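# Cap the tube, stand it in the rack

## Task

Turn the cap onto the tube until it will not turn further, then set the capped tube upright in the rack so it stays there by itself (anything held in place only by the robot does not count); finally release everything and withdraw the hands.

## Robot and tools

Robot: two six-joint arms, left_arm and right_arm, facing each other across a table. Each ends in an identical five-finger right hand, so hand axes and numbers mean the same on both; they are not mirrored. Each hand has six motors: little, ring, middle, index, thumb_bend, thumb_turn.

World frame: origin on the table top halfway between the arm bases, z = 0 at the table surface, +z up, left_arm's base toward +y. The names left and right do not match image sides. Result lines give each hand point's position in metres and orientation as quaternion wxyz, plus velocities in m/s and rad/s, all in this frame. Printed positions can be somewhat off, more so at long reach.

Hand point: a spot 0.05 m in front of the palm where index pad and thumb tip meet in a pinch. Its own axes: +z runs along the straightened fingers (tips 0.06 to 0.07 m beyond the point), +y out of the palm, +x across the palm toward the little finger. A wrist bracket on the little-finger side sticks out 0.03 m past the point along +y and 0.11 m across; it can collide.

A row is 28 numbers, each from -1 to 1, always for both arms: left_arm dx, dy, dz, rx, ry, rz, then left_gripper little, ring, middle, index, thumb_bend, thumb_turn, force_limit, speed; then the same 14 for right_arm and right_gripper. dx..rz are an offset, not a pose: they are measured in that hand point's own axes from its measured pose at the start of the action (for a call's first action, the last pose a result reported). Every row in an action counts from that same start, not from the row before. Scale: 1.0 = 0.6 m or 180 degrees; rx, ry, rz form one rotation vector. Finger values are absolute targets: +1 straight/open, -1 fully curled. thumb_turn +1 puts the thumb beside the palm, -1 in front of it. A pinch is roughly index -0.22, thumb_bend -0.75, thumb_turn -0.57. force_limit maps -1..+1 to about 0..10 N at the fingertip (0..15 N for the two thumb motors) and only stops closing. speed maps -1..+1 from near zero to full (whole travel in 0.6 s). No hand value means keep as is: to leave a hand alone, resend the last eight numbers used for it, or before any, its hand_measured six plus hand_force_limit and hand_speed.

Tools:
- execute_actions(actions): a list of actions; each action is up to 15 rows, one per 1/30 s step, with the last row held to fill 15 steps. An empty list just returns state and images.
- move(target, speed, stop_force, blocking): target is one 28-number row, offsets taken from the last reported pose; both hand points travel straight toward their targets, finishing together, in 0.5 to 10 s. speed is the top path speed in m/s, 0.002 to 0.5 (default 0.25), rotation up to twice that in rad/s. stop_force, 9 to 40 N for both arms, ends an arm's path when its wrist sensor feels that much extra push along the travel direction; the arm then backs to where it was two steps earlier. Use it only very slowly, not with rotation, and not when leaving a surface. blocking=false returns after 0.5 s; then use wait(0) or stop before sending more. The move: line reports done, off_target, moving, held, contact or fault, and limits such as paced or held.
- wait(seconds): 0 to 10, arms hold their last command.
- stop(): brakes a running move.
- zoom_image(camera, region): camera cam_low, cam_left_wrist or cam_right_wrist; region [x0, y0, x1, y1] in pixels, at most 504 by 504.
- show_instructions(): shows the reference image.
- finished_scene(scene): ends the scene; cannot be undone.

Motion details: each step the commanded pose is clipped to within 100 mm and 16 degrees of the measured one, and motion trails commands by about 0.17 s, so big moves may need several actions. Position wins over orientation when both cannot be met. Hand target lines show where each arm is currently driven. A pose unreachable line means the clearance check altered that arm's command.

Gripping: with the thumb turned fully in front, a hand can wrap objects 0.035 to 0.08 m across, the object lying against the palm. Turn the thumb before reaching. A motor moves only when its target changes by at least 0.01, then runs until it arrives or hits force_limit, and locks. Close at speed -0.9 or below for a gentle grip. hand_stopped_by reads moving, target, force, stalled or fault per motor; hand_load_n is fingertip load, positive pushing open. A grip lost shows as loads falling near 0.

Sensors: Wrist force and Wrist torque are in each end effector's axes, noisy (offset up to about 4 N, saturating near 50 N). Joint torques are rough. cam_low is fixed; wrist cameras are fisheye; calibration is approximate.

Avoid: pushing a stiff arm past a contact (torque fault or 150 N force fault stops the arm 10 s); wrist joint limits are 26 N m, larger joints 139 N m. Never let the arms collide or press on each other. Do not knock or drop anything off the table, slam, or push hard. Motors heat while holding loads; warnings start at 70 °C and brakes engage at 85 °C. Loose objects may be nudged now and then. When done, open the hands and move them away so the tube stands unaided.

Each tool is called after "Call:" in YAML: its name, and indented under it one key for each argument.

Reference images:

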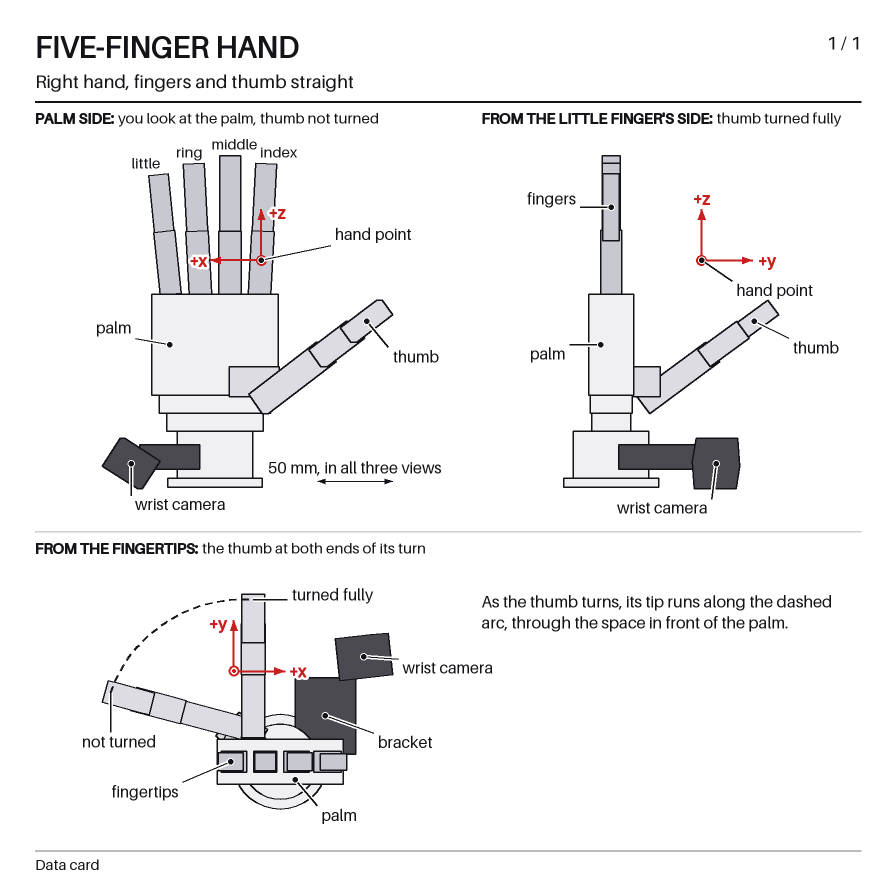

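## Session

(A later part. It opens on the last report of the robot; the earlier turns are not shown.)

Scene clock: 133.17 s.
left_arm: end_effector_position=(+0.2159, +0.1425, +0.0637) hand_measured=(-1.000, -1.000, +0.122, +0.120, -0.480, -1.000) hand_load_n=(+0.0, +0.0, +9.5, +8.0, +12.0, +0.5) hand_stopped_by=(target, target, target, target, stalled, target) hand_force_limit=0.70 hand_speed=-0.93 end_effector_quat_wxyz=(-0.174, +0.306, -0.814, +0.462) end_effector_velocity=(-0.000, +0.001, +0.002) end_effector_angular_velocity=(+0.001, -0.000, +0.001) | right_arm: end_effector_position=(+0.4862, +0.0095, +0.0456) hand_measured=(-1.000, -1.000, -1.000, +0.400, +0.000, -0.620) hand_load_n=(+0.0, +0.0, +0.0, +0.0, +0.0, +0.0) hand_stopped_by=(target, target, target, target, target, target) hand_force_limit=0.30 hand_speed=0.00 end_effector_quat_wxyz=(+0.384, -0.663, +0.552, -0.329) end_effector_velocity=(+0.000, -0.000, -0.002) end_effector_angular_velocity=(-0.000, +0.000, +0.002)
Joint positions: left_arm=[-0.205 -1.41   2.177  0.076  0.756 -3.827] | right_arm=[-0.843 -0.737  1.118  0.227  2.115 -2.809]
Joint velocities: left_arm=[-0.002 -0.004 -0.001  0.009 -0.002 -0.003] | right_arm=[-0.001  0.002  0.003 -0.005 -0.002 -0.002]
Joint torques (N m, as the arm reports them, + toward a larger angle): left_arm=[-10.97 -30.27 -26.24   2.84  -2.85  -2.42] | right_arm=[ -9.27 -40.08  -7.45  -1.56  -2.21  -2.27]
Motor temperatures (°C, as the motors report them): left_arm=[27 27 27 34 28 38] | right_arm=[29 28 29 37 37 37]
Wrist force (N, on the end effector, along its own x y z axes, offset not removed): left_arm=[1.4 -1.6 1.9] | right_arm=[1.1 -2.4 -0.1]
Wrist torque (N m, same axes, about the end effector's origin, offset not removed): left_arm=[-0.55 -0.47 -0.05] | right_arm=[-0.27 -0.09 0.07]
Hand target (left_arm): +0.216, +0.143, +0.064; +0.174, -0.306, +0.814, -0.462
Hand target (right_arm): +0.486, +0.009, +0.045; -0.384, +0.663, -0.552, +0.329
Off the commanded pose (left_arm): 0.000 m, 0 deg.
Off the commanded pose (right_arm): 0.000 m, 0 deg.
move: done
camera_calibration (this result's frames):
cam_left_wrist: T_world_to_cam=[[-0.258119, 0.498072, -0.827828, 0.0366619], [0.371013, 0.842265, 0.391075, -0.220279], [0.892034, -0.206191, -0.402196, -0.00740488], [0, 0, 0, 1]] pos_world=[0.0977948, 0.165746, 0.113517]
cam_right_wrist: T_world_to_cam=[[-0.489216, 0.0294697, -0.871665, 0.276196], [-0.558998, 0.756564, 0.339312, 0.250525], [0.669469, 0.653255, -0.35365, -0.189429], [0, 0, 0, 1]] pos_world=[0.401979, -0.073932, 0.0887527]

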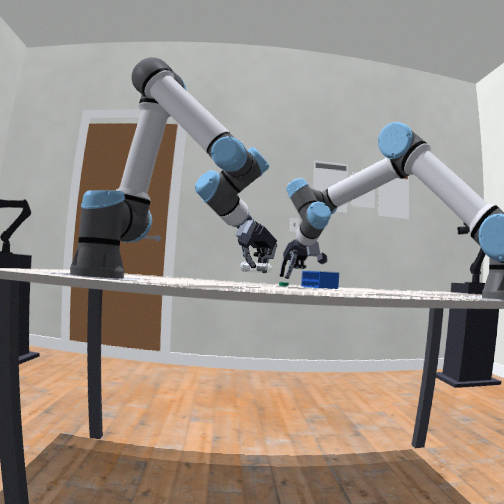

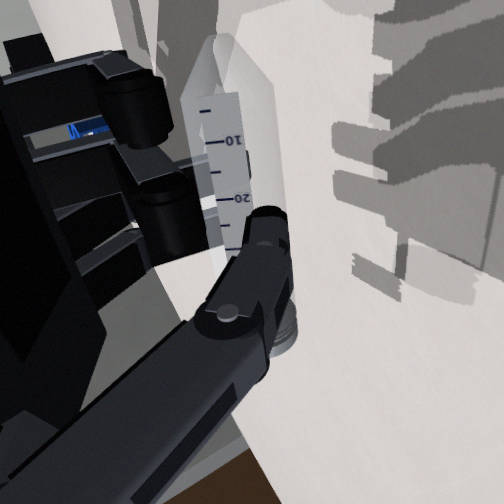

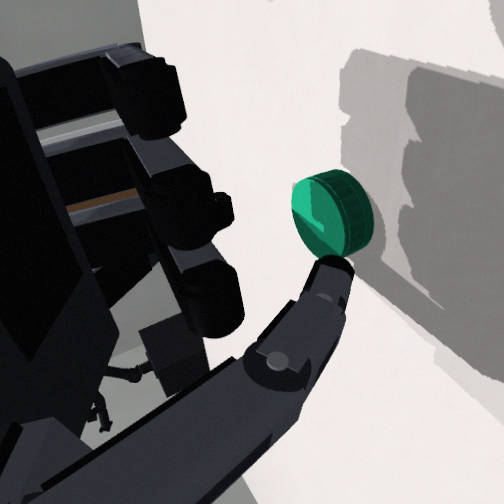

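Call:
move:
  target: [0,0,0,0,0,0,-1,-1,0.12,0.12,-0.5,-1,0.7,-0.93,0,0.034,0.0195,0,0,0,-1,-1,-1,0.4,0,-0.62,0.3,0]
  speed: 0.02
  stop_force: 12

Call:
move:
  target: [0,0,0,0,0,0,-1,-1,0.12,0.12,-0.5,-1,0.7,-0.93,0,0,0,0,0,0,-1,-1,-1,0.05,-0.4,-0.62,0.2,-0.85]

Call:
zoom_image:
  camera: "cam_low"
  region: [250, 220, 350, 300]

Scene clock: 134.90 s.
left_arm: end_effector_position=(+0.2159, +0.1424, +0.0637) hand_measured=(-1.000, -1.000, +0.122, +0.120, -0.480, -1.000) hand_load_n=(+0.0, +0.0, +9.5, +8.0, +12.0, +0.5) hand_stopped_by=(target, target, target, target, stalled, target) hand_force_limit=0.70 hand_speed=-0.93 end_effector_quat_wxyz=(-0.174, +0.306, -0.814, +0.462) end_effector_velocity=(-0.000, +0.000, -0.000) end_effector_angular_velocity=(+0.000, -0.000, -0.000) | right_arm: end_effector_position=(+0.4865, +0.0093, +0.0223) hand_measured=(-1.000, -1.000, -1.000, +0.400, +0.000, -0.620) hand_load_n=(+0.0, +0.0, +0.0, +0.0, +0.0, +0.0) hand_stopped_by=(target, target, target, target, target, target) hand_force_limit=0.30 hand_speed=0.00 end_effector_quat_wxyz=(+0.384, -0.663, +0.552, -0.329) end_effector_velocity=(+0.000, -0.000, -0.003) end_effector_angular_velocity=(-0.001, +0.000, +0.001)
Joint positions: left_arm=[-0.205 -1.41   2.177  0.076  0.756 -3.827] | right_arm=[-0.844 -0.714  1.138  0.183  2.114 -2.81 ]
Joint velocities: left_arm=[-0.001  0.     0.001 -0.    -0.    -0.   ] | right_arm=[-0.     0.003  0.002 -0.005 -0.001 -0.001]
Joint torques (N m, as the arm reports them, + toward a larger angle): left_arm=[ 11.4  -10.32  -4.37  -0.82   0.67   2.71] | right_arm=[ -9.12 -41.24  -6.97  -1.49  -2.02  -2.38]
Motor temperatures (°C, as the motors report them): left_arm=[27 27 27 34 28 38] | right_arm=[29 28 29 37 37 37]
Wrist force (N, on the end effector, along its own x y z axes, offset not removed): left_arm=[1.0 -2.3 0.9] | right_arm=[1.8 -4.3 3.0]
Wrist torque (N m, same axes, about the end effector's origin, offset not removed): left_arm=[-0.64 -0.36 -0.04] | right_arm=[-0.94 -0.37 0.06]
Hand target (left_arm): +0.216, +0.142, +0.064; +0.174, -0.306, +0.814, -0.462
Hand target (right_arm): +0.486, +0.009, +0.022; -0.384, +0.663, -0.552, +0.329
Off the commanded pose (left_arm): 0.000 m, 0 deg.
Off the commanded pose (right_arm): 0.000 m, 0 deg.
move: done
camera_calibration (this result's frames):
cam_left_wrist: T_world_to_cam=[[-0.258128, 0.498032, -0.827849, 0.0366952], [0.371025, 0.842282, 0.391027, -0.22026], [0.892026, -0.206218, -0.402198, -0.00738716], [0, 0, 0, 1]] pos_world=[0.0977835, 0.165722, 0.113535]
cam_right_wrist: T_world_to_cam=[[-0.489228, 0.0294662, -0.871658, 0.256042], [-0.558987, 0.756571, 0.339314, 0.258729], [0.669469, 0.653248, -0.353664, -0.19769], [0, 0, 0, 1]] pos_world=[0.402236, -0.0741513, 0.0654746]

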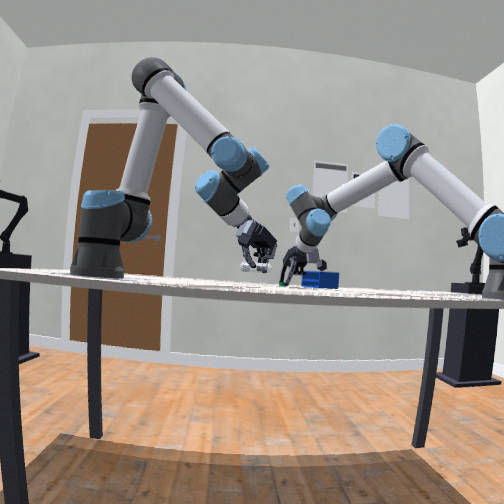

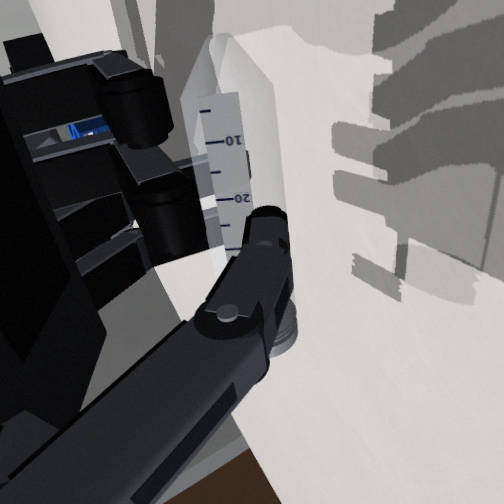

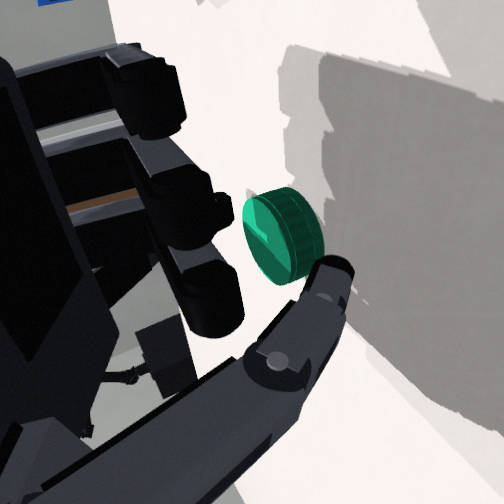

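Scene clock: 136.57 s.
left_arm: end_effector_position=(+0.2159, +0.1424, +0.0637) hand_measured=(-1.000, -1.000, +0.122, +0.120, -0.480, -1.000) hand_load_n=(+0.0, +0.0, +9.5, +8.0, +12.0, +0.5) hand_stopped_by=(target, target, target, target, stalled, target) hand_force_limit=0.70 hand_speed=-0.93 end_effector_quat_wxyz=(-0.174, +0.306, -0.814, +0.462) end_effector_velocity=(-0.000, -0.000, +0.001) end_effector_angular_velocity=(-0.002, +0.001, -0.001) | right_arm: end_effector_position=(+0.4865, +0.0093, +0.0223) hand_measured=(-1.000, -1.000, -1.000, +0.112, -0.216, -0.620) hand_load_n=(+0.0, +0.0, +0.0, +11.0, +9.0, -0.5) hand_stopped_by=(target, target, target, force, force, target) hand_force_limit=0.20 hand_speed=-0.85 end_effector_quat_wxyz=(+0.384, -0.663, +0.552, -0.329) end_effector_velocity=(-0.000, -0.000, -0.000) end_effector_angular_velocity=(-0.003, +0.000, +0.001)
Joint positions: left_arm=[-0.205 -1.41   2.177  0.076  0.756 -3.827] | right_arm=[-0.844 -0.714  1.138  0.183  2.114 -2.81 ]
Joint velocities: left_arm=[-0.    -0.002 -0.    -0.     0.     0.   ] | right_arm=[-0.    -0.     0.     0.001  0.    -0.002]
Joint torques (N m, as the arm reports them, + toward a larger angle): left_arm=[  9.52 -11.35 -10.91  -0.3    0.66   2.5 ] | right_arm=[ -7.99 -58.38 -28.26   2.13  -1.63  -1.67]
Motor temperatures (°C, as the motors report them): left_arm=[27 27 27 34 28 38] | right_arm=[29 28 29 37 37 37]
Wrist force (N, on the end effector, along its own x y z axes, offset not removed): left_arm=[2.5 -1.2 0.2] | right_arm=[1.1 -0.7 0.0]
Wrist torque (N m, same axes, about the end effector's origin, offset not removed): left_arm=[-0.40 -0.53 0.04] | right_arm=[-0.06 0.11 0.17]
Hand target (left_arm): +0.216, +0.142, +0.064; +0.174, -0.306, +0.814, -0.462
Hand target (right_arm): +0.486, +0.009, +0.022; -0.384, +0.663, -0.552, +0.329
Off the commanded pose (left_arm): 0.000 m, 0 deg.
Off the commanded pose (right_arm): 0.000 m, 0 deg.
move: done
camera_calibration (this result's frames):
cam_left_wrist: T_world_to_cam=[[-0.258124, 0.498048, -0.827841, 0.0366825], [0.371021, 0.842275, 0.391045, -0.220267], [0.892029, -0.206208, -0.402198, -0.00739351], [0, 0, 0, 1]] pos_world=[0.0977875, 0.165731, 0.113528]
cam_right_wrist: T_world_to_cam=[[-0.489218, 0.0294737, -0.871663, 0.256048], [-0.558993, 0.756566, 0.339315, 0.258729], [0.669472, 0.653253, -0.35365, -0.197691], [0, 0, 0, 1]] pos_world=[0.40224, -0.0741495, 0.065484]

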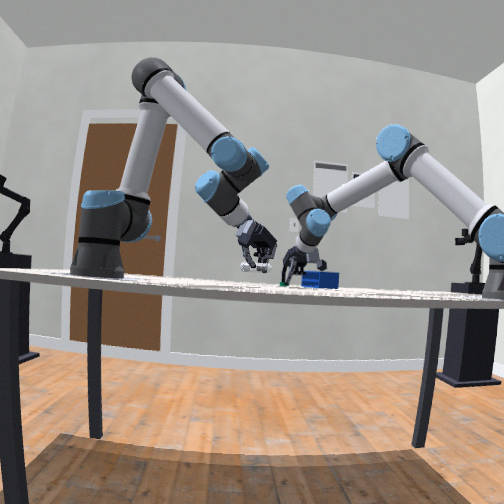

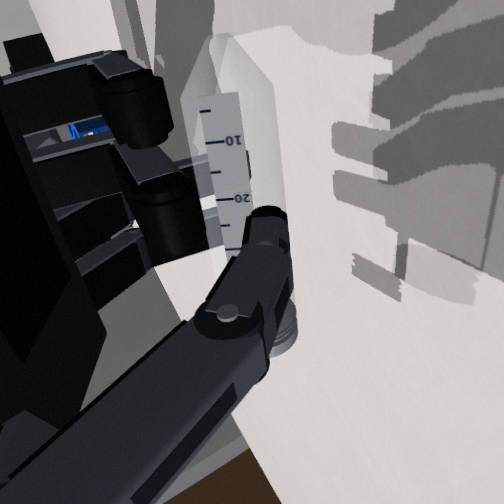

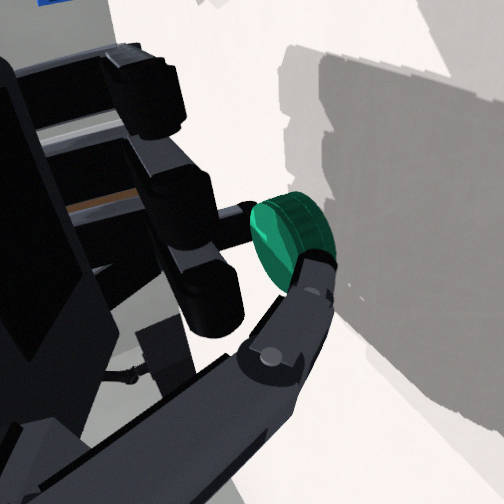

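Region (250, 220, 350, 300) of cam_low's 504x504 image, scaled by 5.040, with more detail than that image has; it fills the top 403 rows of this view, and the rest is white.

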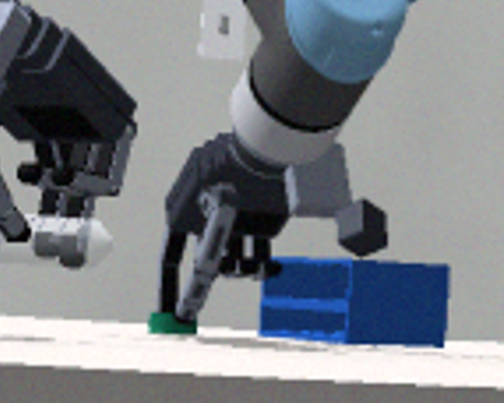

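Call:
move:
  target: [0,-0.07,-0.04,0,0,0,-1,-1,0.12,0.12,-0.5,-1,0.7,-0.93,0,-0.36,-0.21,0,-0.1,-0.058,-1,-1,-1,0.05,-0.4,-0.62,0.2,-0.85]
  speed: 0.15

Call:
move:
  target: [0.173,-0.165,0.142,0.311,0.048,0.526,-1,-1,0.12,0.12,-0.5,-1,0.7,-0.93,-0.185,0.2,-0.35,0,-0.385,-0.222,-1,-1,-1,0.05,-0.4,-0.62,0.2,-0.85]
  speed: 0.2

Call:
zoom_image:
  camera: "cam_low"
  region: [250, 170, 370, 270]

Scene clock: 139.37 s.
left_arm: end_effector_position=(+0.2164, +0.1417, +0.1121) hand_measured=(-1.000, -1.000, +0.122, +0.120, -0.480, -1.000) hand_load_n=(+0.0, +0.0, +9.5, +8.0, +12.0, +0.5) hand_stopped_by=(target, target, target, target, stalled, target) hand_force_limit=0.70 hand_speed=-0.93 end_effector_quat_wxyz=(-0.174, +0.306, -0.814, +0.462) end_effector_velocity=(-0.000, -0.000, +0.001) end_effector_angular_velocity=(-0.001, +0.000, -0.000) | right_arm: end_effector_position=(+0.4819, +0.0113, +0.2722) hand_measured=(-1.000, -1.000, -1.000, +0.112, -0.216, -0.620) hand_load_n=(+0.0, +0.0, +0.0, +11.0, +9.0, -0.5) hand_stopped_by=(target, target, target, force, force, target) hand_force_limit=0.20 hand_speed=-0.85 end_effector_quat_wxyz=(+0.435, -0.753, +0.423, -0.255) end_effector_velocity=(+0.000, +0.000, +0.002) end_effector_angular_velocity=(-0.001, +0.002, +0.003)
Joint positions: left_arm=[-0.203 -1.495  2.116  0.221  0.757 -3.824] | right_arm=[-0.946 -0.945  0.874  0.592  1.721 -3.075]
Joint velocities: left_arm=[-0.    -0.001 -0.001  0.001  0.    -0.   ] | right_arm=[-0.001  0.003 -0.011  0.01  -0.004 -0.001]
Joint torques (N m, as the arm reports them, + toward a larger angle): left_arm=[  8.99 -29.51 -28.09   2.88   0.57   0.46] | right_arm=[ -9.57 -36.67 -32.17   1.84  -2.4   -2.25]
Motor temperatures (°C, as the motors report them): left_arm=[27 27 27 34 28 38] | right_arm=[29 28 29 37 37 37]
Wrist force (N, on the end effector, along its own x y z axes, offset not removed): left_arm=[0.3 -0.1 0.6] | right_arm=[0.2 -3.2 1.4]
Wrist torque (N m, same axes, about the end effector's origin, offset not removed): left_arm=[-0.23 -0.21 -0.02] | right_arm=[-0.39 0.30 0.01]
Hand target (left_arm): +0.216, +0.142, +0.112; +0.174, -0.306, +0.814, -0.462
Hand target (right_arm): +0.482, +0.011, +0.272; -0.435, +0.753, -0.423, +0.255
Off the commanded pose (left_arm): 0.000 m, 0 deg.
Off the commanded pose (right_arm): 0.000 m, 0 deg.
move: done
camera_calibration (this result's frames):
cam_left_wrist: T_world_to_cam=[[-0.258015, 0.498118, -0.827833, 0.077209], [0.371027, 0.842229, 0.39114, -0.238715], [0.892058, -0.206228, -0.402123, 0.0114644], [0, 0, 0, 1]] pos_world=[0.0982638, 0.164958, 0.161897]
cam_right_wrist: T_world_to_cam=[[-0.468899, -0.151579, -0.870148, 0.463423], [-0.790698, 0.511067, 0.337058, 0.284934], [0.393613, 0.84607, -0.359492, 0.0248167], [0, 0, 0, 1]] pos_world=[0.432827, -0.0963716, 0.316128]

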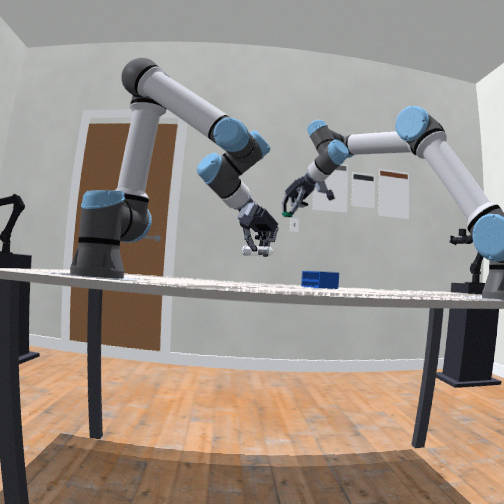

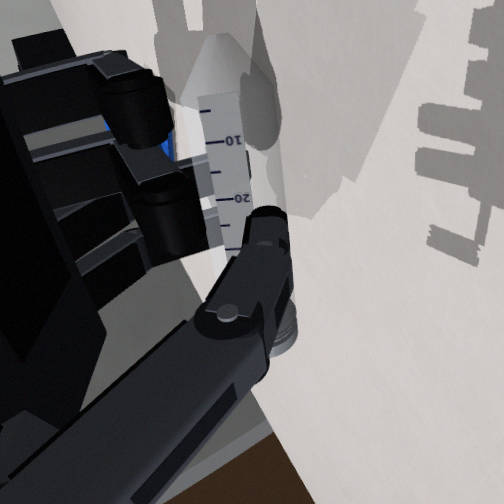

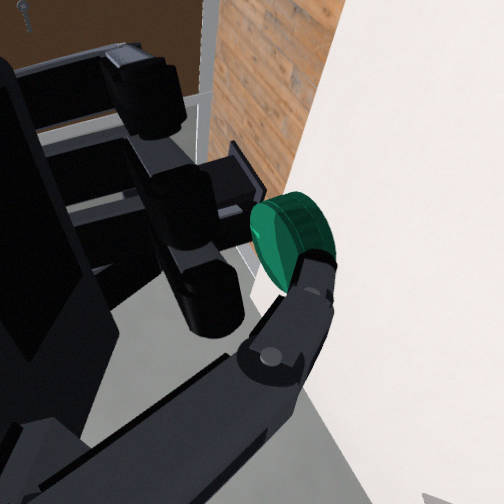

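Scene clock: 144.67 s.
left_arm: end_effector_position=(+0.2202, -0.0196, +0.1537) hand_measured=(-1.000, -1.000, +0.122, +0.120, -0.480, -1.000) hand_load_n=(+0.0, +0.0, +9.5, +8.0, +12.0, +0.0) hand_stopped_by=(target, target, target, target, stalled, target) hand_force_limit=0.70 hand_speed=-0.93 end_effector_quat_wxyz=(+0.500, +0.501, +0.499, -0.500) end_effector_velocity=(+0.000, -0.001, +0.000) end_effector_angular_velocity=(+0.002, -0.009, -0.007) | right_arm: end_effector_position=(+0.2175, -0.0173, +0.2695) hand_measured=(-1.000, -1.000, -1.000, +0.112, -0.216, -0.620) hand_load_n=(+0.0, +0.0, +0.0, +11.0, +9.0, -0.5) hand_stopped_by=(target, target, target, force, force, target) hand_force_limit=0.20 hand_speed=-0.85 end_effector_quat_wxyz=(-0.487, +0.854, +0.160, -0.084) end_effector_velocity=(-0.001, -0.000, -0.001) end_effector_angular_velocity=(-0.002, -0.000, +0.010)
Joint positions: left_arm=[ 0.099 -1.233  2.288 -1.055  1.586 -1.568] | right_arm=[-1.017 -1.032  1.125  1.05   0.596 -4.223]
Joint velocities: left_arm=[ 0.007  0.003 -0.005  0.004  0.015  0.009] | right_arm=[ 0.001  0.005 -0.004  0.013 -0.002 -0.016]
Joint torques (N m, as the arm reports them, + toward a larger angle): left_arm=[  9.12 -14.99 -24.12   0.52   1.39   2.93] | right_arm=[  8.93 -29.42 -30.79   3.58  -3.82  -2.34]
Motor temperatures (°C, as the motors report them): left_arm=[27 27 27 34 28 38] | right_arm=[29 28 29 37 37 37]
Wrist force (N, on the end effector, along its own x y z axes, offset not removed): left_arm=[0.8 -1.7 1.3] | right_arm=[-6.8 -2.2 -1.5]
Wrist torque (N m, same axes, about the end effector's origin, offset not removed): left_arm=[-0.65 -0.34 -0.09] | right_arm=[-0.05 1.38 -0.39]
Hand target (left_arm): +0.220, -0.020, +0.154; +0.500, +0.502, +0.498, -0.500
Hand target (right_arm): +0.217, -0.017, +0.270; -0.487, +0.854, +0.160, -0.084
Off the commanded pose (left_arm): 0.001 m, 0 deg.
Off the commanded pose (right_arm): 0.000 m, 0 deg.
move: done
camera_calibration (this result's frames):
cam_left_wrist: T_world_to_cam=[[0.989815, 0.0417598, 0.136094, -0.238871], [-0.137182, 0.535214, 0.833503, -0.082718], [-0.0380323, -0.843684, 0.535491, 0.0397858], [0, 0, 0, 1]] pos_world=[0.226604, 0.0878136, 0.0801495]
cam_right_wrist: T_world_to_cam=[[0.0703962, -0.506925, -0.859111, 0.206343], [-0.64283, -0.68162, 0.349521, 0.0352211], [-0.762768, 0.527657, -0.37385, 0.401981], [0, 0, 0, 1]] pos_world=[0.314734, -0.0835005, 0.315242]

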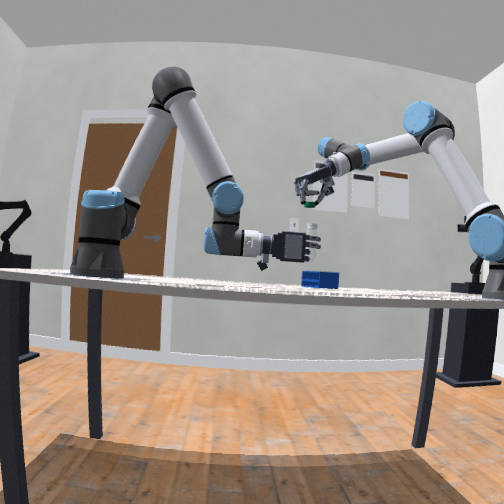

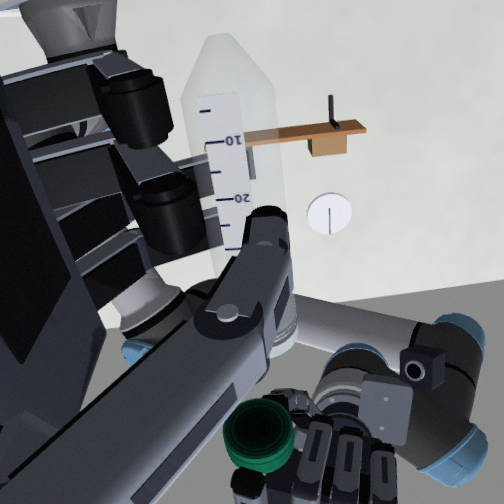

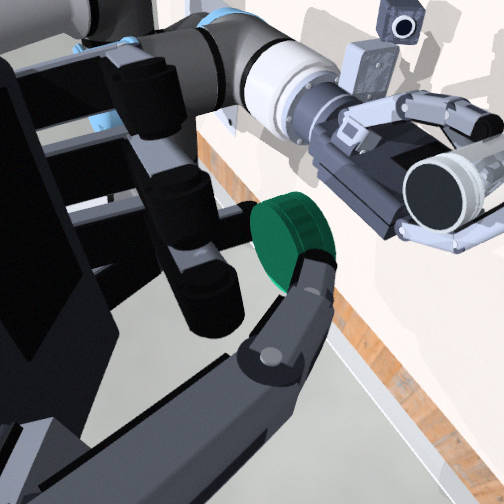

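Region (250, 170, 370, 270) of cam_low's 504x504 image, scaled by 4.200, with more detail than that image has.

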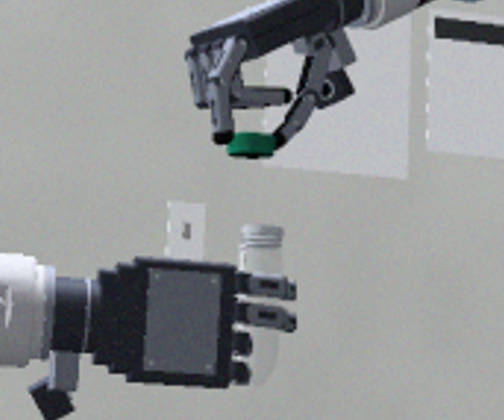

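Call:
move:
  target: [0,0,0,0,0,0,-1,-1,0.12,0.12,-0.5,-1,0.7,-0.93,0.005,0.063,0.008,0.01,-0.12,-0.069,-1,-1,-1,0.05,-0.4,-0.62,0.2,-0.85]
  speed: 0.1

Call:
zoom_image:
  camera: "cam_low"
  region: [285, 195, 345, 265]

Scene clock: 147.63 s.
left_arm: end_effector_position=(+0.2202, -0.0196, +0.1537) hand_measured=(-1.000, -1.000, +0.122, +0.120, -0.480, -1.000) hand_load_n=(+0.0, +0.0, +9.5, +8.0, +12.0, +0.0) hand_stopped_by=(target, target, target, target, stalled, target) hand_force_limit=0.70 hand_speed=-0.93 end_effector_quat_wxyz=(+0.500, +0.501, +0.499, -0.500) end_effector_velocity=(-0.000, +0.000, -0.002) end_effector_angular_velocity=(+0.003, -0.000, -0.000) | right_arm: end_effector_position=(+0.2259, -0.0303, +0.2346) hand_measured=(-1.000, -1.000, -1.000, +0.112, -0.216, -0.620) hand_load_n=(+0.0, +0.0, +0.0, +11.0, +9.0, -0.5) hand_stopped_by=(target, target, target, force, force, target) hand_force_limit=0.20 hand_speed=-0.85 end_effector_quat_wxyz=(-0.468, +0.794, +0.337, -0.192) end_effector_velocity=(+0.000, -0.000, -0.001) end_effector_angular_velocity=(-0.000, -0.000, +0.013)
Joint positions: left_arm=[ 0.099 -1.233  2.288 -1.055  1.586 -1.568] | right_arm=[-1.037 -0.767  0.969  1.679  0.537 -5.083]
Joint velocities: left_arm=[-0.     0.002  0.     0.     0.     0.   ] | right_arm=[ 0.001  0.007 -0.004  0.017  0.004 -0.023]
Joint torques (N m, as the arm reports them, + toward a larger angle): left_arm=[ -9.93 -37.07  -1.53  -3.69  -1.85  -2.64] | right_arm=[  8.45 -38.04 -29.9    4.58   1.47  -2.22]
Motor temperatures (°C, as the motors report them): left_arm=[27 27 27 34 28 38] | right_arm=[29 28 29 37 37 37]
Wrist force (N, on the end effector, along its own x y z axes, offset not removed): left_arm=[0.5 0.5 1.7] | right_arm=[-1.7 -1.5 -2.4]
Wrist torque (N m, same axes, about the end effector's origin, offset not removed): left_arm=[-0.23 -0.34 -0.01] | right_arm=[0.08 0.65 0.20]
Hand target (left_arm): +0.220, -0.020, +0.154; +0.500, +0.501, +0.499, -0.500
Hand target (right_arm): +0.226, -0.030, +0.234; -0.468, +0.794, +0.338, -0.192
Off the commanded pose (left_arm): 0.000 m, 0 deg.
Off the commanded pose (right_arm): 0.000 m, 0 deg.
move: done
camera_calibration (this result's frames):
cam_left_wrist: T_world_to_cam=[[0.989815, 0.0417582, 0.136095, -0.238871], [-0.137183, 0.535214, 0.833503, -0.0827178], [-0.0380345, -0.843684, 0.535491, 0.0397862], [0, 0, 0, 1]] pos_world=[0.226604, 0.0878135, 0.0801496]
cam_right_wrist: T_world_to_cam=[[0.260044, -0.414198, -0.872248, 0.13216], [-0.290058, -0.895114, 0.33858, -0.0396307], [-0.921001, 0.164957, -0.352911, 0.422033], [0, 0, 0, 1]] pos_world=[0.34283, -0.0503511, 0.277635]

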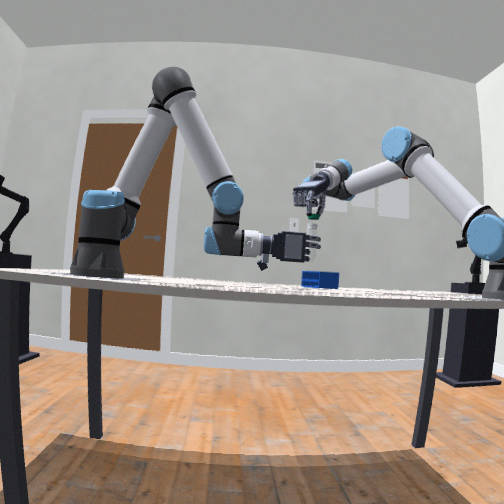

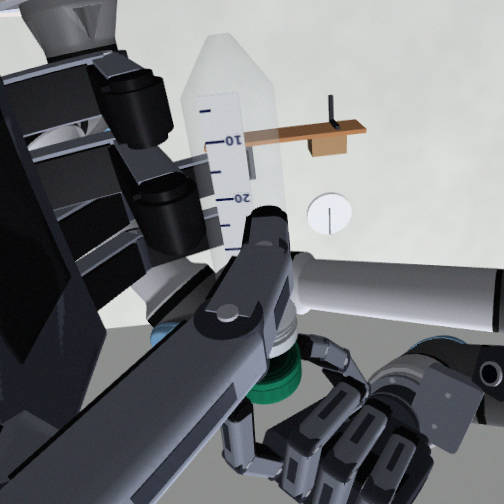

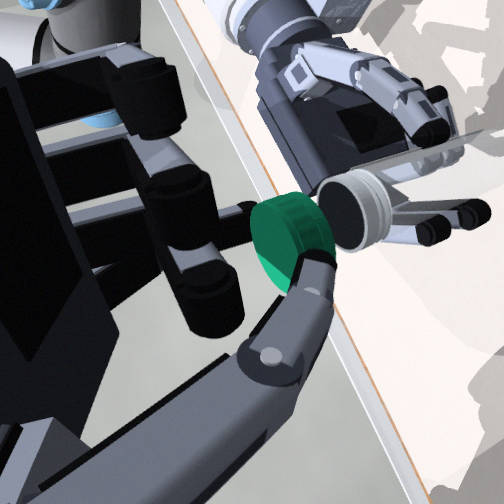

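Region (285, 195, 345, 265) of cam_low's 504x504 image, scaled by 7.200, with more detail than that image has; it fills the left 432 columns of this view, and the rest is white.

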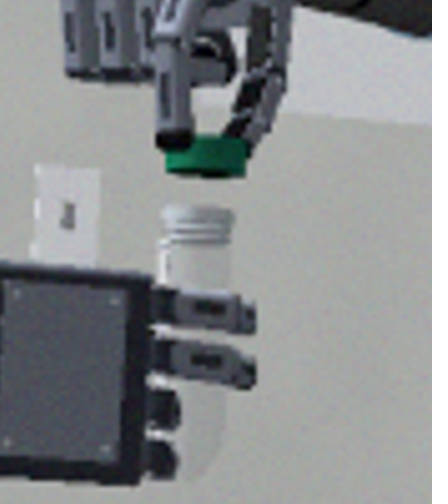

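Call:
move:
  target: [0,0,0,0,0,0,-1,-1,0.12,0.12,-0.5,-1,0.7,-0.93,0.0035,0.014,0.009,0,0,0,-1,-1,-1,0.05,-0.4,-0.62,0.2,-0.85]
  speed: 0.03

Call:
zoom_image:
  camera: "cam_low"
  region: [295, 200, 335, 240]

Call:
zoom_image:
  camera: "cam_left_wrist"
  region: [200, 270, 340, 410]

Scene clock: 148.73 s.
left_arm: end_effector_position=(+0.2202, -0.0196, +0.1537) hand_measured=(-1.000, -1.000, +0.122, +0.120, -0.480, -1.000) hand_load_n=(+0.0, +0.0, +9.5, +8.0, +12.0, +0.0) hand_stopped_by=(target, target, target, target, stalled, target) hand_force_limit=0.70 hand_speed=-0.93 end_effector_quat_wxyz=(+0.500, +0.501, +0.499, -0.500) end_effector_velocity=(-0.000, -0.000, -0.000) end_effector_angular_velocity=(-0.000, +0.001, -0.000) | right_arm: end_effector_position=(+0.2270, -0.0284, +0.2248) hand_measured=(-1.000, -1.000, -1.000, +0.112, -0.216, -0.620) hand_load_n=(+0.0, +0.0, +0.0, +11.0, +9.0, -0.5) hand_stopped_by=(target, target, target, force, force, target) hand_force_limit=0.20 hand_speed=-0.85 end_effector_quat_wxyz=(-0.468, +0.794, +0.337, -0.192) end_effector_velocity=(+0.001, +0.000, -0.003) end_effector_angular_velocity=(+0.001, -0.000, -0.000)
Joint positions: left_arm=[ 0.099 -1.233  2.288 -1.055  1.586 -1.568] | right_arm=[-1.036 -0.755  0.972  1.662  0.537 -5.08 ]
Joint velocities: left_arm=[-0.     0.    -0.    -0.001 -0.    -0.001] | right_arm=[-0.001  0.003  0.001 -0.004 -0.    -0.001]
Joint torques (N m, as the arm reports them, + toward a larger angle): left_arm=[ -9.09 -36.49  -1.48  -3.75  -1.72  -2.47] | right_arm=[  8.94 -39.68  -5.83   0.76  -4.     2.31]
Motor temperatures (°C, as the motors report them): left_arm=[27 27 27 34 28 38] | right_arm=[29 28 29 37 37 37]
Wrist force (N, on the end effector, along its own x y z axes, offset not removed): left_arm=[0.3 -1.1 1.3] | right_arm=[-0.9 -0.6 -2.3]
Wrist torque (N m, same axes, about the end effector's origin, offset not removed): left_arm=[-0.52 -0.24 -0.15] | right_arm=[0.44 0.15 0.00]
Hand target (left_arm): +0.220, -0.020, +0.154; +0.500, +0.501, +0.499, -0.500
Hand target (right_arm): +0.227, -0.028, +0.225; -0.468, +0.794, +0.337, -0.192
Off the commanded pose (left_arm): 0.000 m, 0 deg.
Off the commanded pose (right_arm): 0.000 m, 0 deg.
move: done
camera_calibration (this result's frames):
cam_left_wrist: T_world_to_cam=[[0.989815, 0.0417597, 0.136094, -0.238871], [-0.137182, 0.535214, 0.833503, -0.082718], [-0.0380324, -0.843684, 0.535491, 0.0397859], [0, 0, 0, 1]] pos_world=[0.226604, 0.0878137, 0.0801495]
cam_right_wrist: T_world_to_cam=[[0.260052, -0.414184, -0.872253, 0.124218], [-0.290015, -0.895128, 0.338581, -0.0342993], [-0.921013, 0.164918, -0.3529, 0.419264], [0, 0, 0, 1]] pos_world=[0.343897, -0.0483971, 0.267921]

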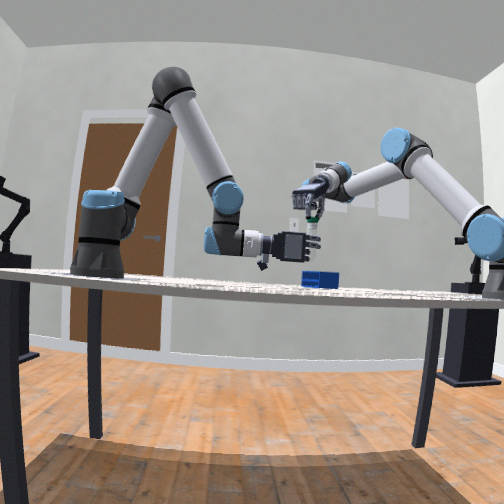

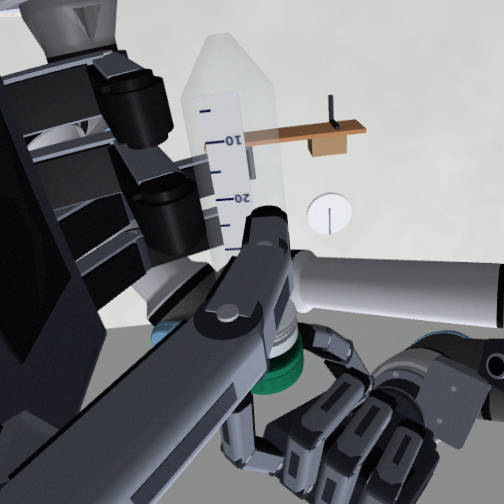

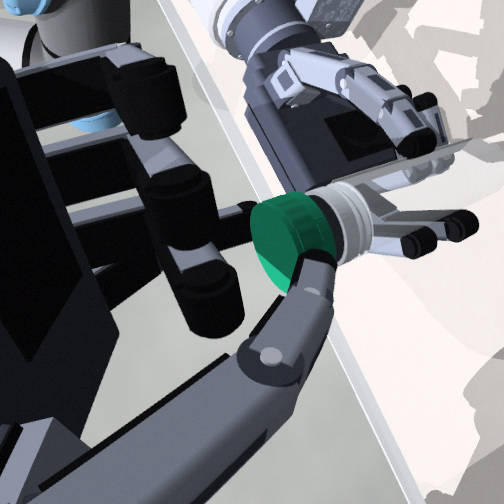

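Region (295, 200, 335, 240) of cam_low's 504x504 image, scaled by 12.600, with more detail than that image has.

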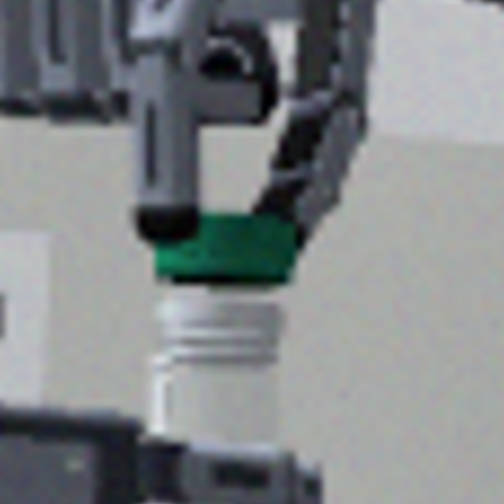

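Region (200, 270, 340, 410) of cam_left_wrist's 504x504 image, scaled by 3.600, with more detail than that image has.

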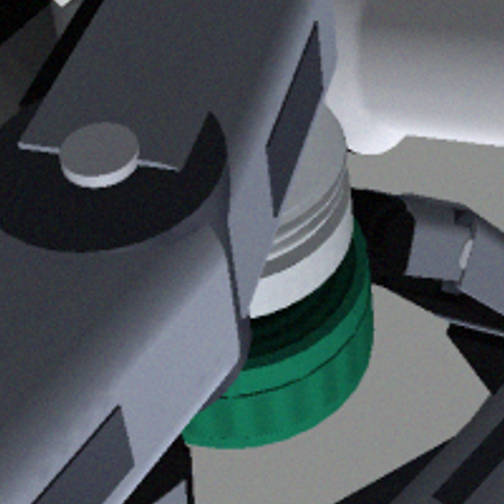

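Aligned. Descend 6 mm slowly.

Call:
move:
  target: [0,0,0,0,0,0,-1,-1,0.12,0.12,-0.5,-1,0.7,-0.93,0,0.0095,0.0053,0,0,0,-1,-1,-1,0.05,-0.4,-0.62,0.2,-0.85]
  speed: 0.006

Call:
zoom_image:
  camera: "cam_low"
  region: [295, 200, 335, 240]

Call:
zoom_image:
  camera: "cam_left_wrist"
  region: [200, 270, 340, 410]

Scene clock: 150.27 s.
left_arm: end_effector_position=(+0.2202, -0.0196, +0.1537) hand_measured=(-1.000, -1.000, +0.122, +0.120, -0.480, -1.000) hand_load_n=(+0.0, +0.0, +9.5, +8.0, +12.0, +0.0) hand_stopped_by=(target, target, target, target, stalled, target) hand_force_limit=0.70 hand_speed=-0.93 end_effector_quat_wxyz=(+0.500, +0.501, +0.499, -0.500) end_effector_velocity=(-0.000, -0.000, -0.000) end_effector_angular_velocity=(+0.000, -0.000, +0.000) | right_arm: end_effector_position=(+0.2270, -0.0283, +0.2185) hand_measured=(-1.000, -1.000, -1.000, +0.112, -0.216, -0.620) hand_load_n=(+0.0, +0.0, +0.0, +11.0, +9.0, -0.5) hand_stopped_by=(target, target, target, force, force, target) hand_force_limit=0.20 hand_speed=-0.85 end_effector_quat_wxyz=(-0.468, +0.794, +0.337, -0.192) end_effector_velocity=(+0.000, -0.000, -0.001) end_effector_angular_velocity=(-0.000, -0.000, +0.000)
Joint positions: left_arm=[ 0.099 -1.233  2.288 -1.055  1.586 -1.568] | right_arm=[-1.036 -0.751  0.981  1.648  0.537 -5.08 ]
Joint velocities: left_arm=[-0.  0. -0.  0. -0.  0.] | right_arm=[-0.     0.001  0.002 -0.002  0.001 -0.001]
Joint torques (N m, as the arm reports them, + toward a larger angle): left_arm=[ -9.44 -37.23  -1.24  -3.36  -1.56  -2.57] | right_arm=[ -0.16 -38.94  -5.37   0.77  -2.13  -2.26]
Motor temperatures (°C, as the motors report them): left_arm=[27 27 27 34 28 38] | right_arm=[29 28 29 37 37 37]
Wrist force (N, on the end effector, along its own x y z axes, offset not removed): left_arm=[2.2 -1.1 1.5] | right_arm=[0.9 1.5 3.4]
Wrist torque (N m, same axes, about the end effector's origin, offset not removed): left_arm=[-0.45 -0.61 0.05] | right_arm=[0.26 -0.37 0.10]
Hand target (left_arm): +0.220, -0.020, +0.154; +0.500, +0.501, +0.499, -0.500
Hand target (right_arm): +0.227, -0.028, +0.218; -0.468, +0.794, +0.337, -0.192
Off the commanded pose (left_arm): 0.000 m, 0 deg.
Off the commanded pose (right_arm): 0.000 m, 0 deg.
move: done
camera_calibration (this result's frames):
cam_left_wrist: T_world_to_cam=[[0.989815, 0.0417599, 0.136094, -0.238871], [-0.137182, 0.535214, 0.833503, -0.082718], [-0.0380322, -0.843684, 0.535491, 0.0397859], [0, 0, 0, 1]] pos_world=[0.226604, 0.0878137, 0.0801495]
cam_right_wrist: T_world_to_cam=[[0.260052, -0.414168, -0.87226, 0.118665], [-0.289987, -0.895139, 0.338576, -0.0320876], [-0.921021, 0.164897, -0.352886, 0.417028], [0, 0, 0, 1]] pos_world=[0.343927, -0.0483422, 0.261534]

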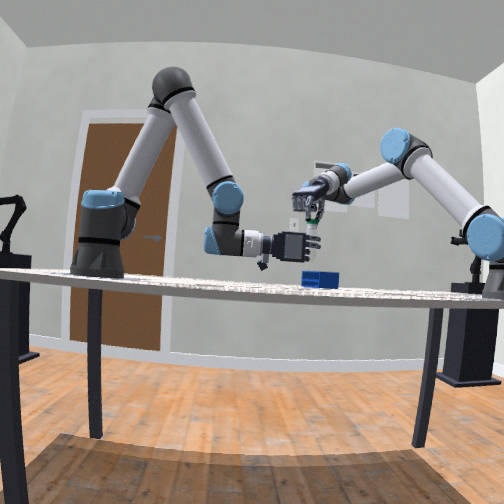

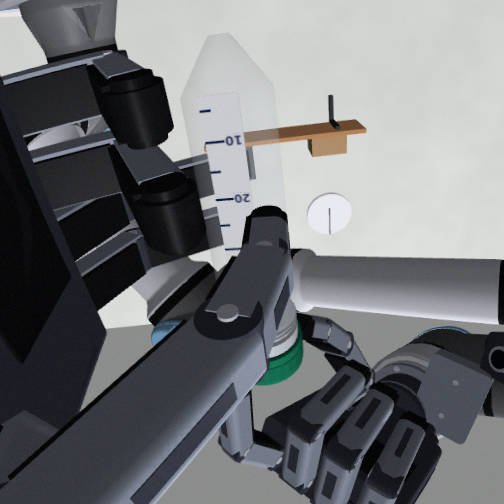

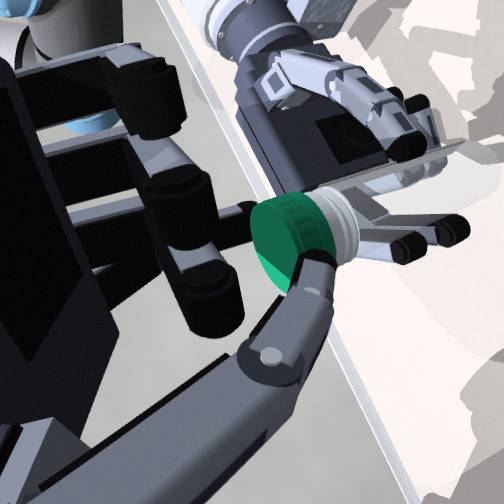

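Region (295, 200, 335, 240) of cam_low's 504x504 image, scaled by 12.600, with more detail than that image has.

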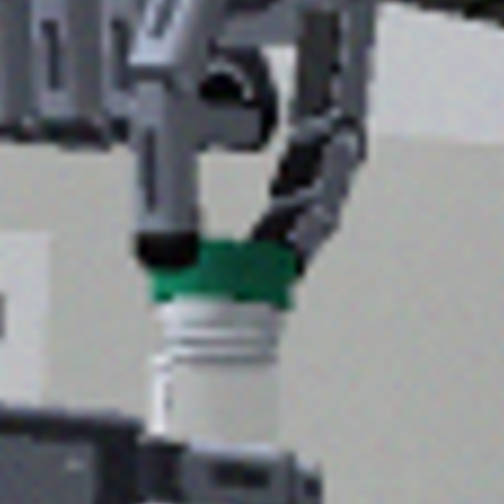

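Region (200, 270, 340, 410) of cam_left_wrist's 504x504 image, scaled by 3.600, with more detail than that image has.

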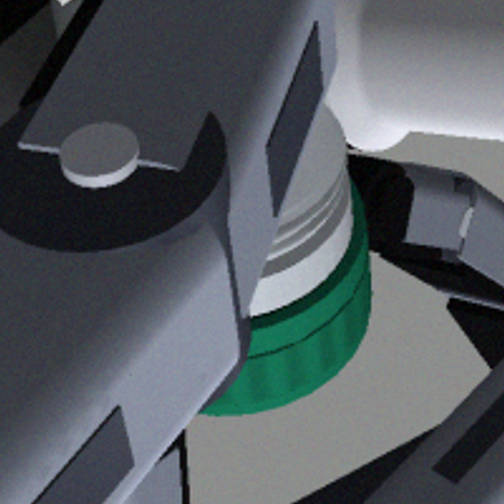

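Call:
move:
  target: [0,0,0,0,0,0,-1,-1,0.12,0.12,-0.5,-1,0.7,-0.93,0,0.006,0.0033,0,0,0,-1,-1,-1,0.05,-0.4,-0.62,0.2,-0.85]
  speed: 0.005

Call:
zoom_image:
  camera: "cam_low"
  region: [295, 200, 335, 240]

Scene clock: 151.43 s.
left_arm: end_effector_position=(+0.2202, -0.0196, +0.1537) hand_measured=(-1.000, -1.000, +0.122, +0.120, -0.480, -1.000) hand_load_n=(+0.0, +0.0, +9.5, +8.0, +12.0, +0.0) hand_stopped_by=(target, target, target, target, stalled, target) hand_force_limit=0.70 hand_speed=-0.93 end_effector_quat_wxyz=(+0.500, +0.501, +0.499, -0.500) end_effector_velocity=(+0.000, +0.000, -0.000) end_effector_angular_velocity=(+0.001, -0.000, +0.000) | right_arm: end_effector_position=(+0.2270, -0.0283, +0.2145) hand_measured=(-1.000, -1.000, -1.000, +0.112, -0.216, -0.620) hand_load_n=(+0.0, +0.0, +0.0, +11.0, +9.0, -0.5) hand_stopped_by=(target, target, target, force, force, target) hand_force_limit=0.20 hand_speed=-0.85 end_effector_quat_wxyz=(-0.468, +0.794, +0.337, -0.192) end_effector_velocity=(+0.000, +0.000, -0.000) end_effector_angular_velocity=(+0.003, -0.001, -0.000)
Joint positions: left_arm=[ 0.099 -1.233  2.288 -1.055  1.586 -1.568] | right_arm=[-1.036 -0.748  0.987  1.64   0.537 -5.08 ]
Joint velocities: left_arm=[ 0.     0.001  0.     0.    -0.     0.   ] | right_arm=[-0.    -0.001  0.002 -0.002 -0.002 -0.001]
Joint torques (N m, as the arm reports them, + toward a larger angle): left_arm=[-10.13 -36.84  -1.41  -3.43  -1.88  -2.48] | right_arm=[ -9.71 -39.2   -5.17   0.57  -0.8   -2.33]
Motor temperatures (°C, as the motors report them): left_arm=[27 27 27 34 28 38] | right_arm=[29 28 29 37 37 37]
Wrist force (N, on the end effector, along its own x y z axes, offset not removed): left_arm=[0.1 -1.5 2.1] | right_arm=[-0.1 -4.4 3.6]
Wrist torque (N m, same axes, about the end effector's origin, offset not removed): left_arm=[-0.56 -0.28 -0.11] | right_arm=[-0.40 -0.17 -0.07]
Hand target (left_arm): +0.220, -0.020, +0.154; +0.500, +0.501, +0.499, -0.500
Hand target (right_arm): +0.227, -0.028, +0.214; -0.468, +0.794, +0.337, -0.192
Off the commanded pose (left_arm): 0.000 m, 0 deg.
Off the commanded pose (right_arm): 0.000 m, 0 deg.
move: done
camera_calibration (this result's frames):
cam_left_wrist: T_world_to_cam=[[0.989815, 0.0417597, 0.136094, -0.238871], [-0.137182, 0.535214, 0.833503, -0.082718], [-0.0380324, -0.843684, 0.535491, 0.0397859], [0, 0, 0, 1]] pos_world=[0.226604, 0.0878136, 0.0801495]
cam_right_wrist: T_world_to_cam=[[0.260051, -0.414159, -0.872265, 0.115179], [-0.289972, -0.895145, 0.338572, -0.0307146], [-0.921027, 0.164887, -0.352877, 0.415651], [0, 0, 0, 1]] pos_world=[0.343966, -0.0483268, 0.25754]

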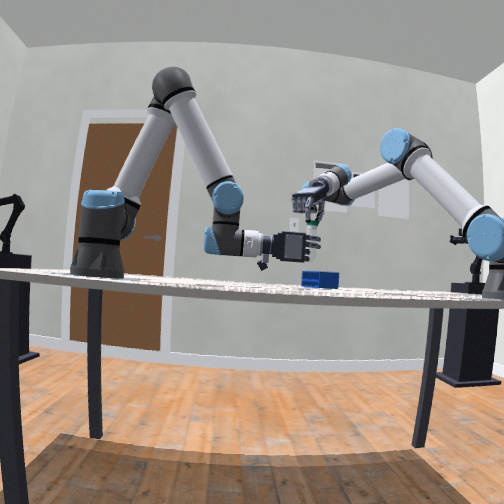

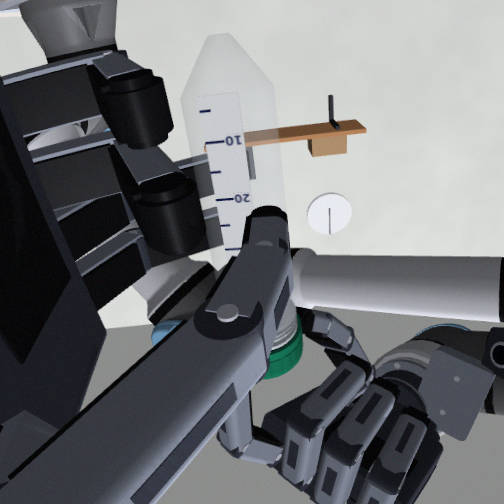

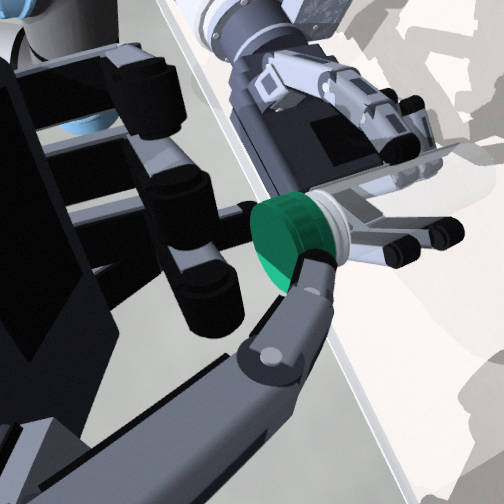

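Region (295, 200, 335, 240) of cam_low's 504x504 image, scaled by 12.600, with more detail than that image has.

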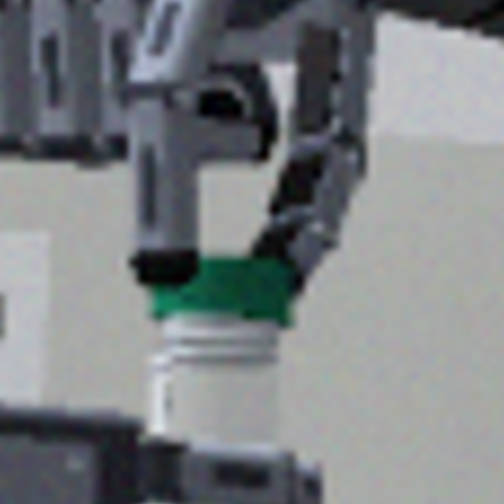

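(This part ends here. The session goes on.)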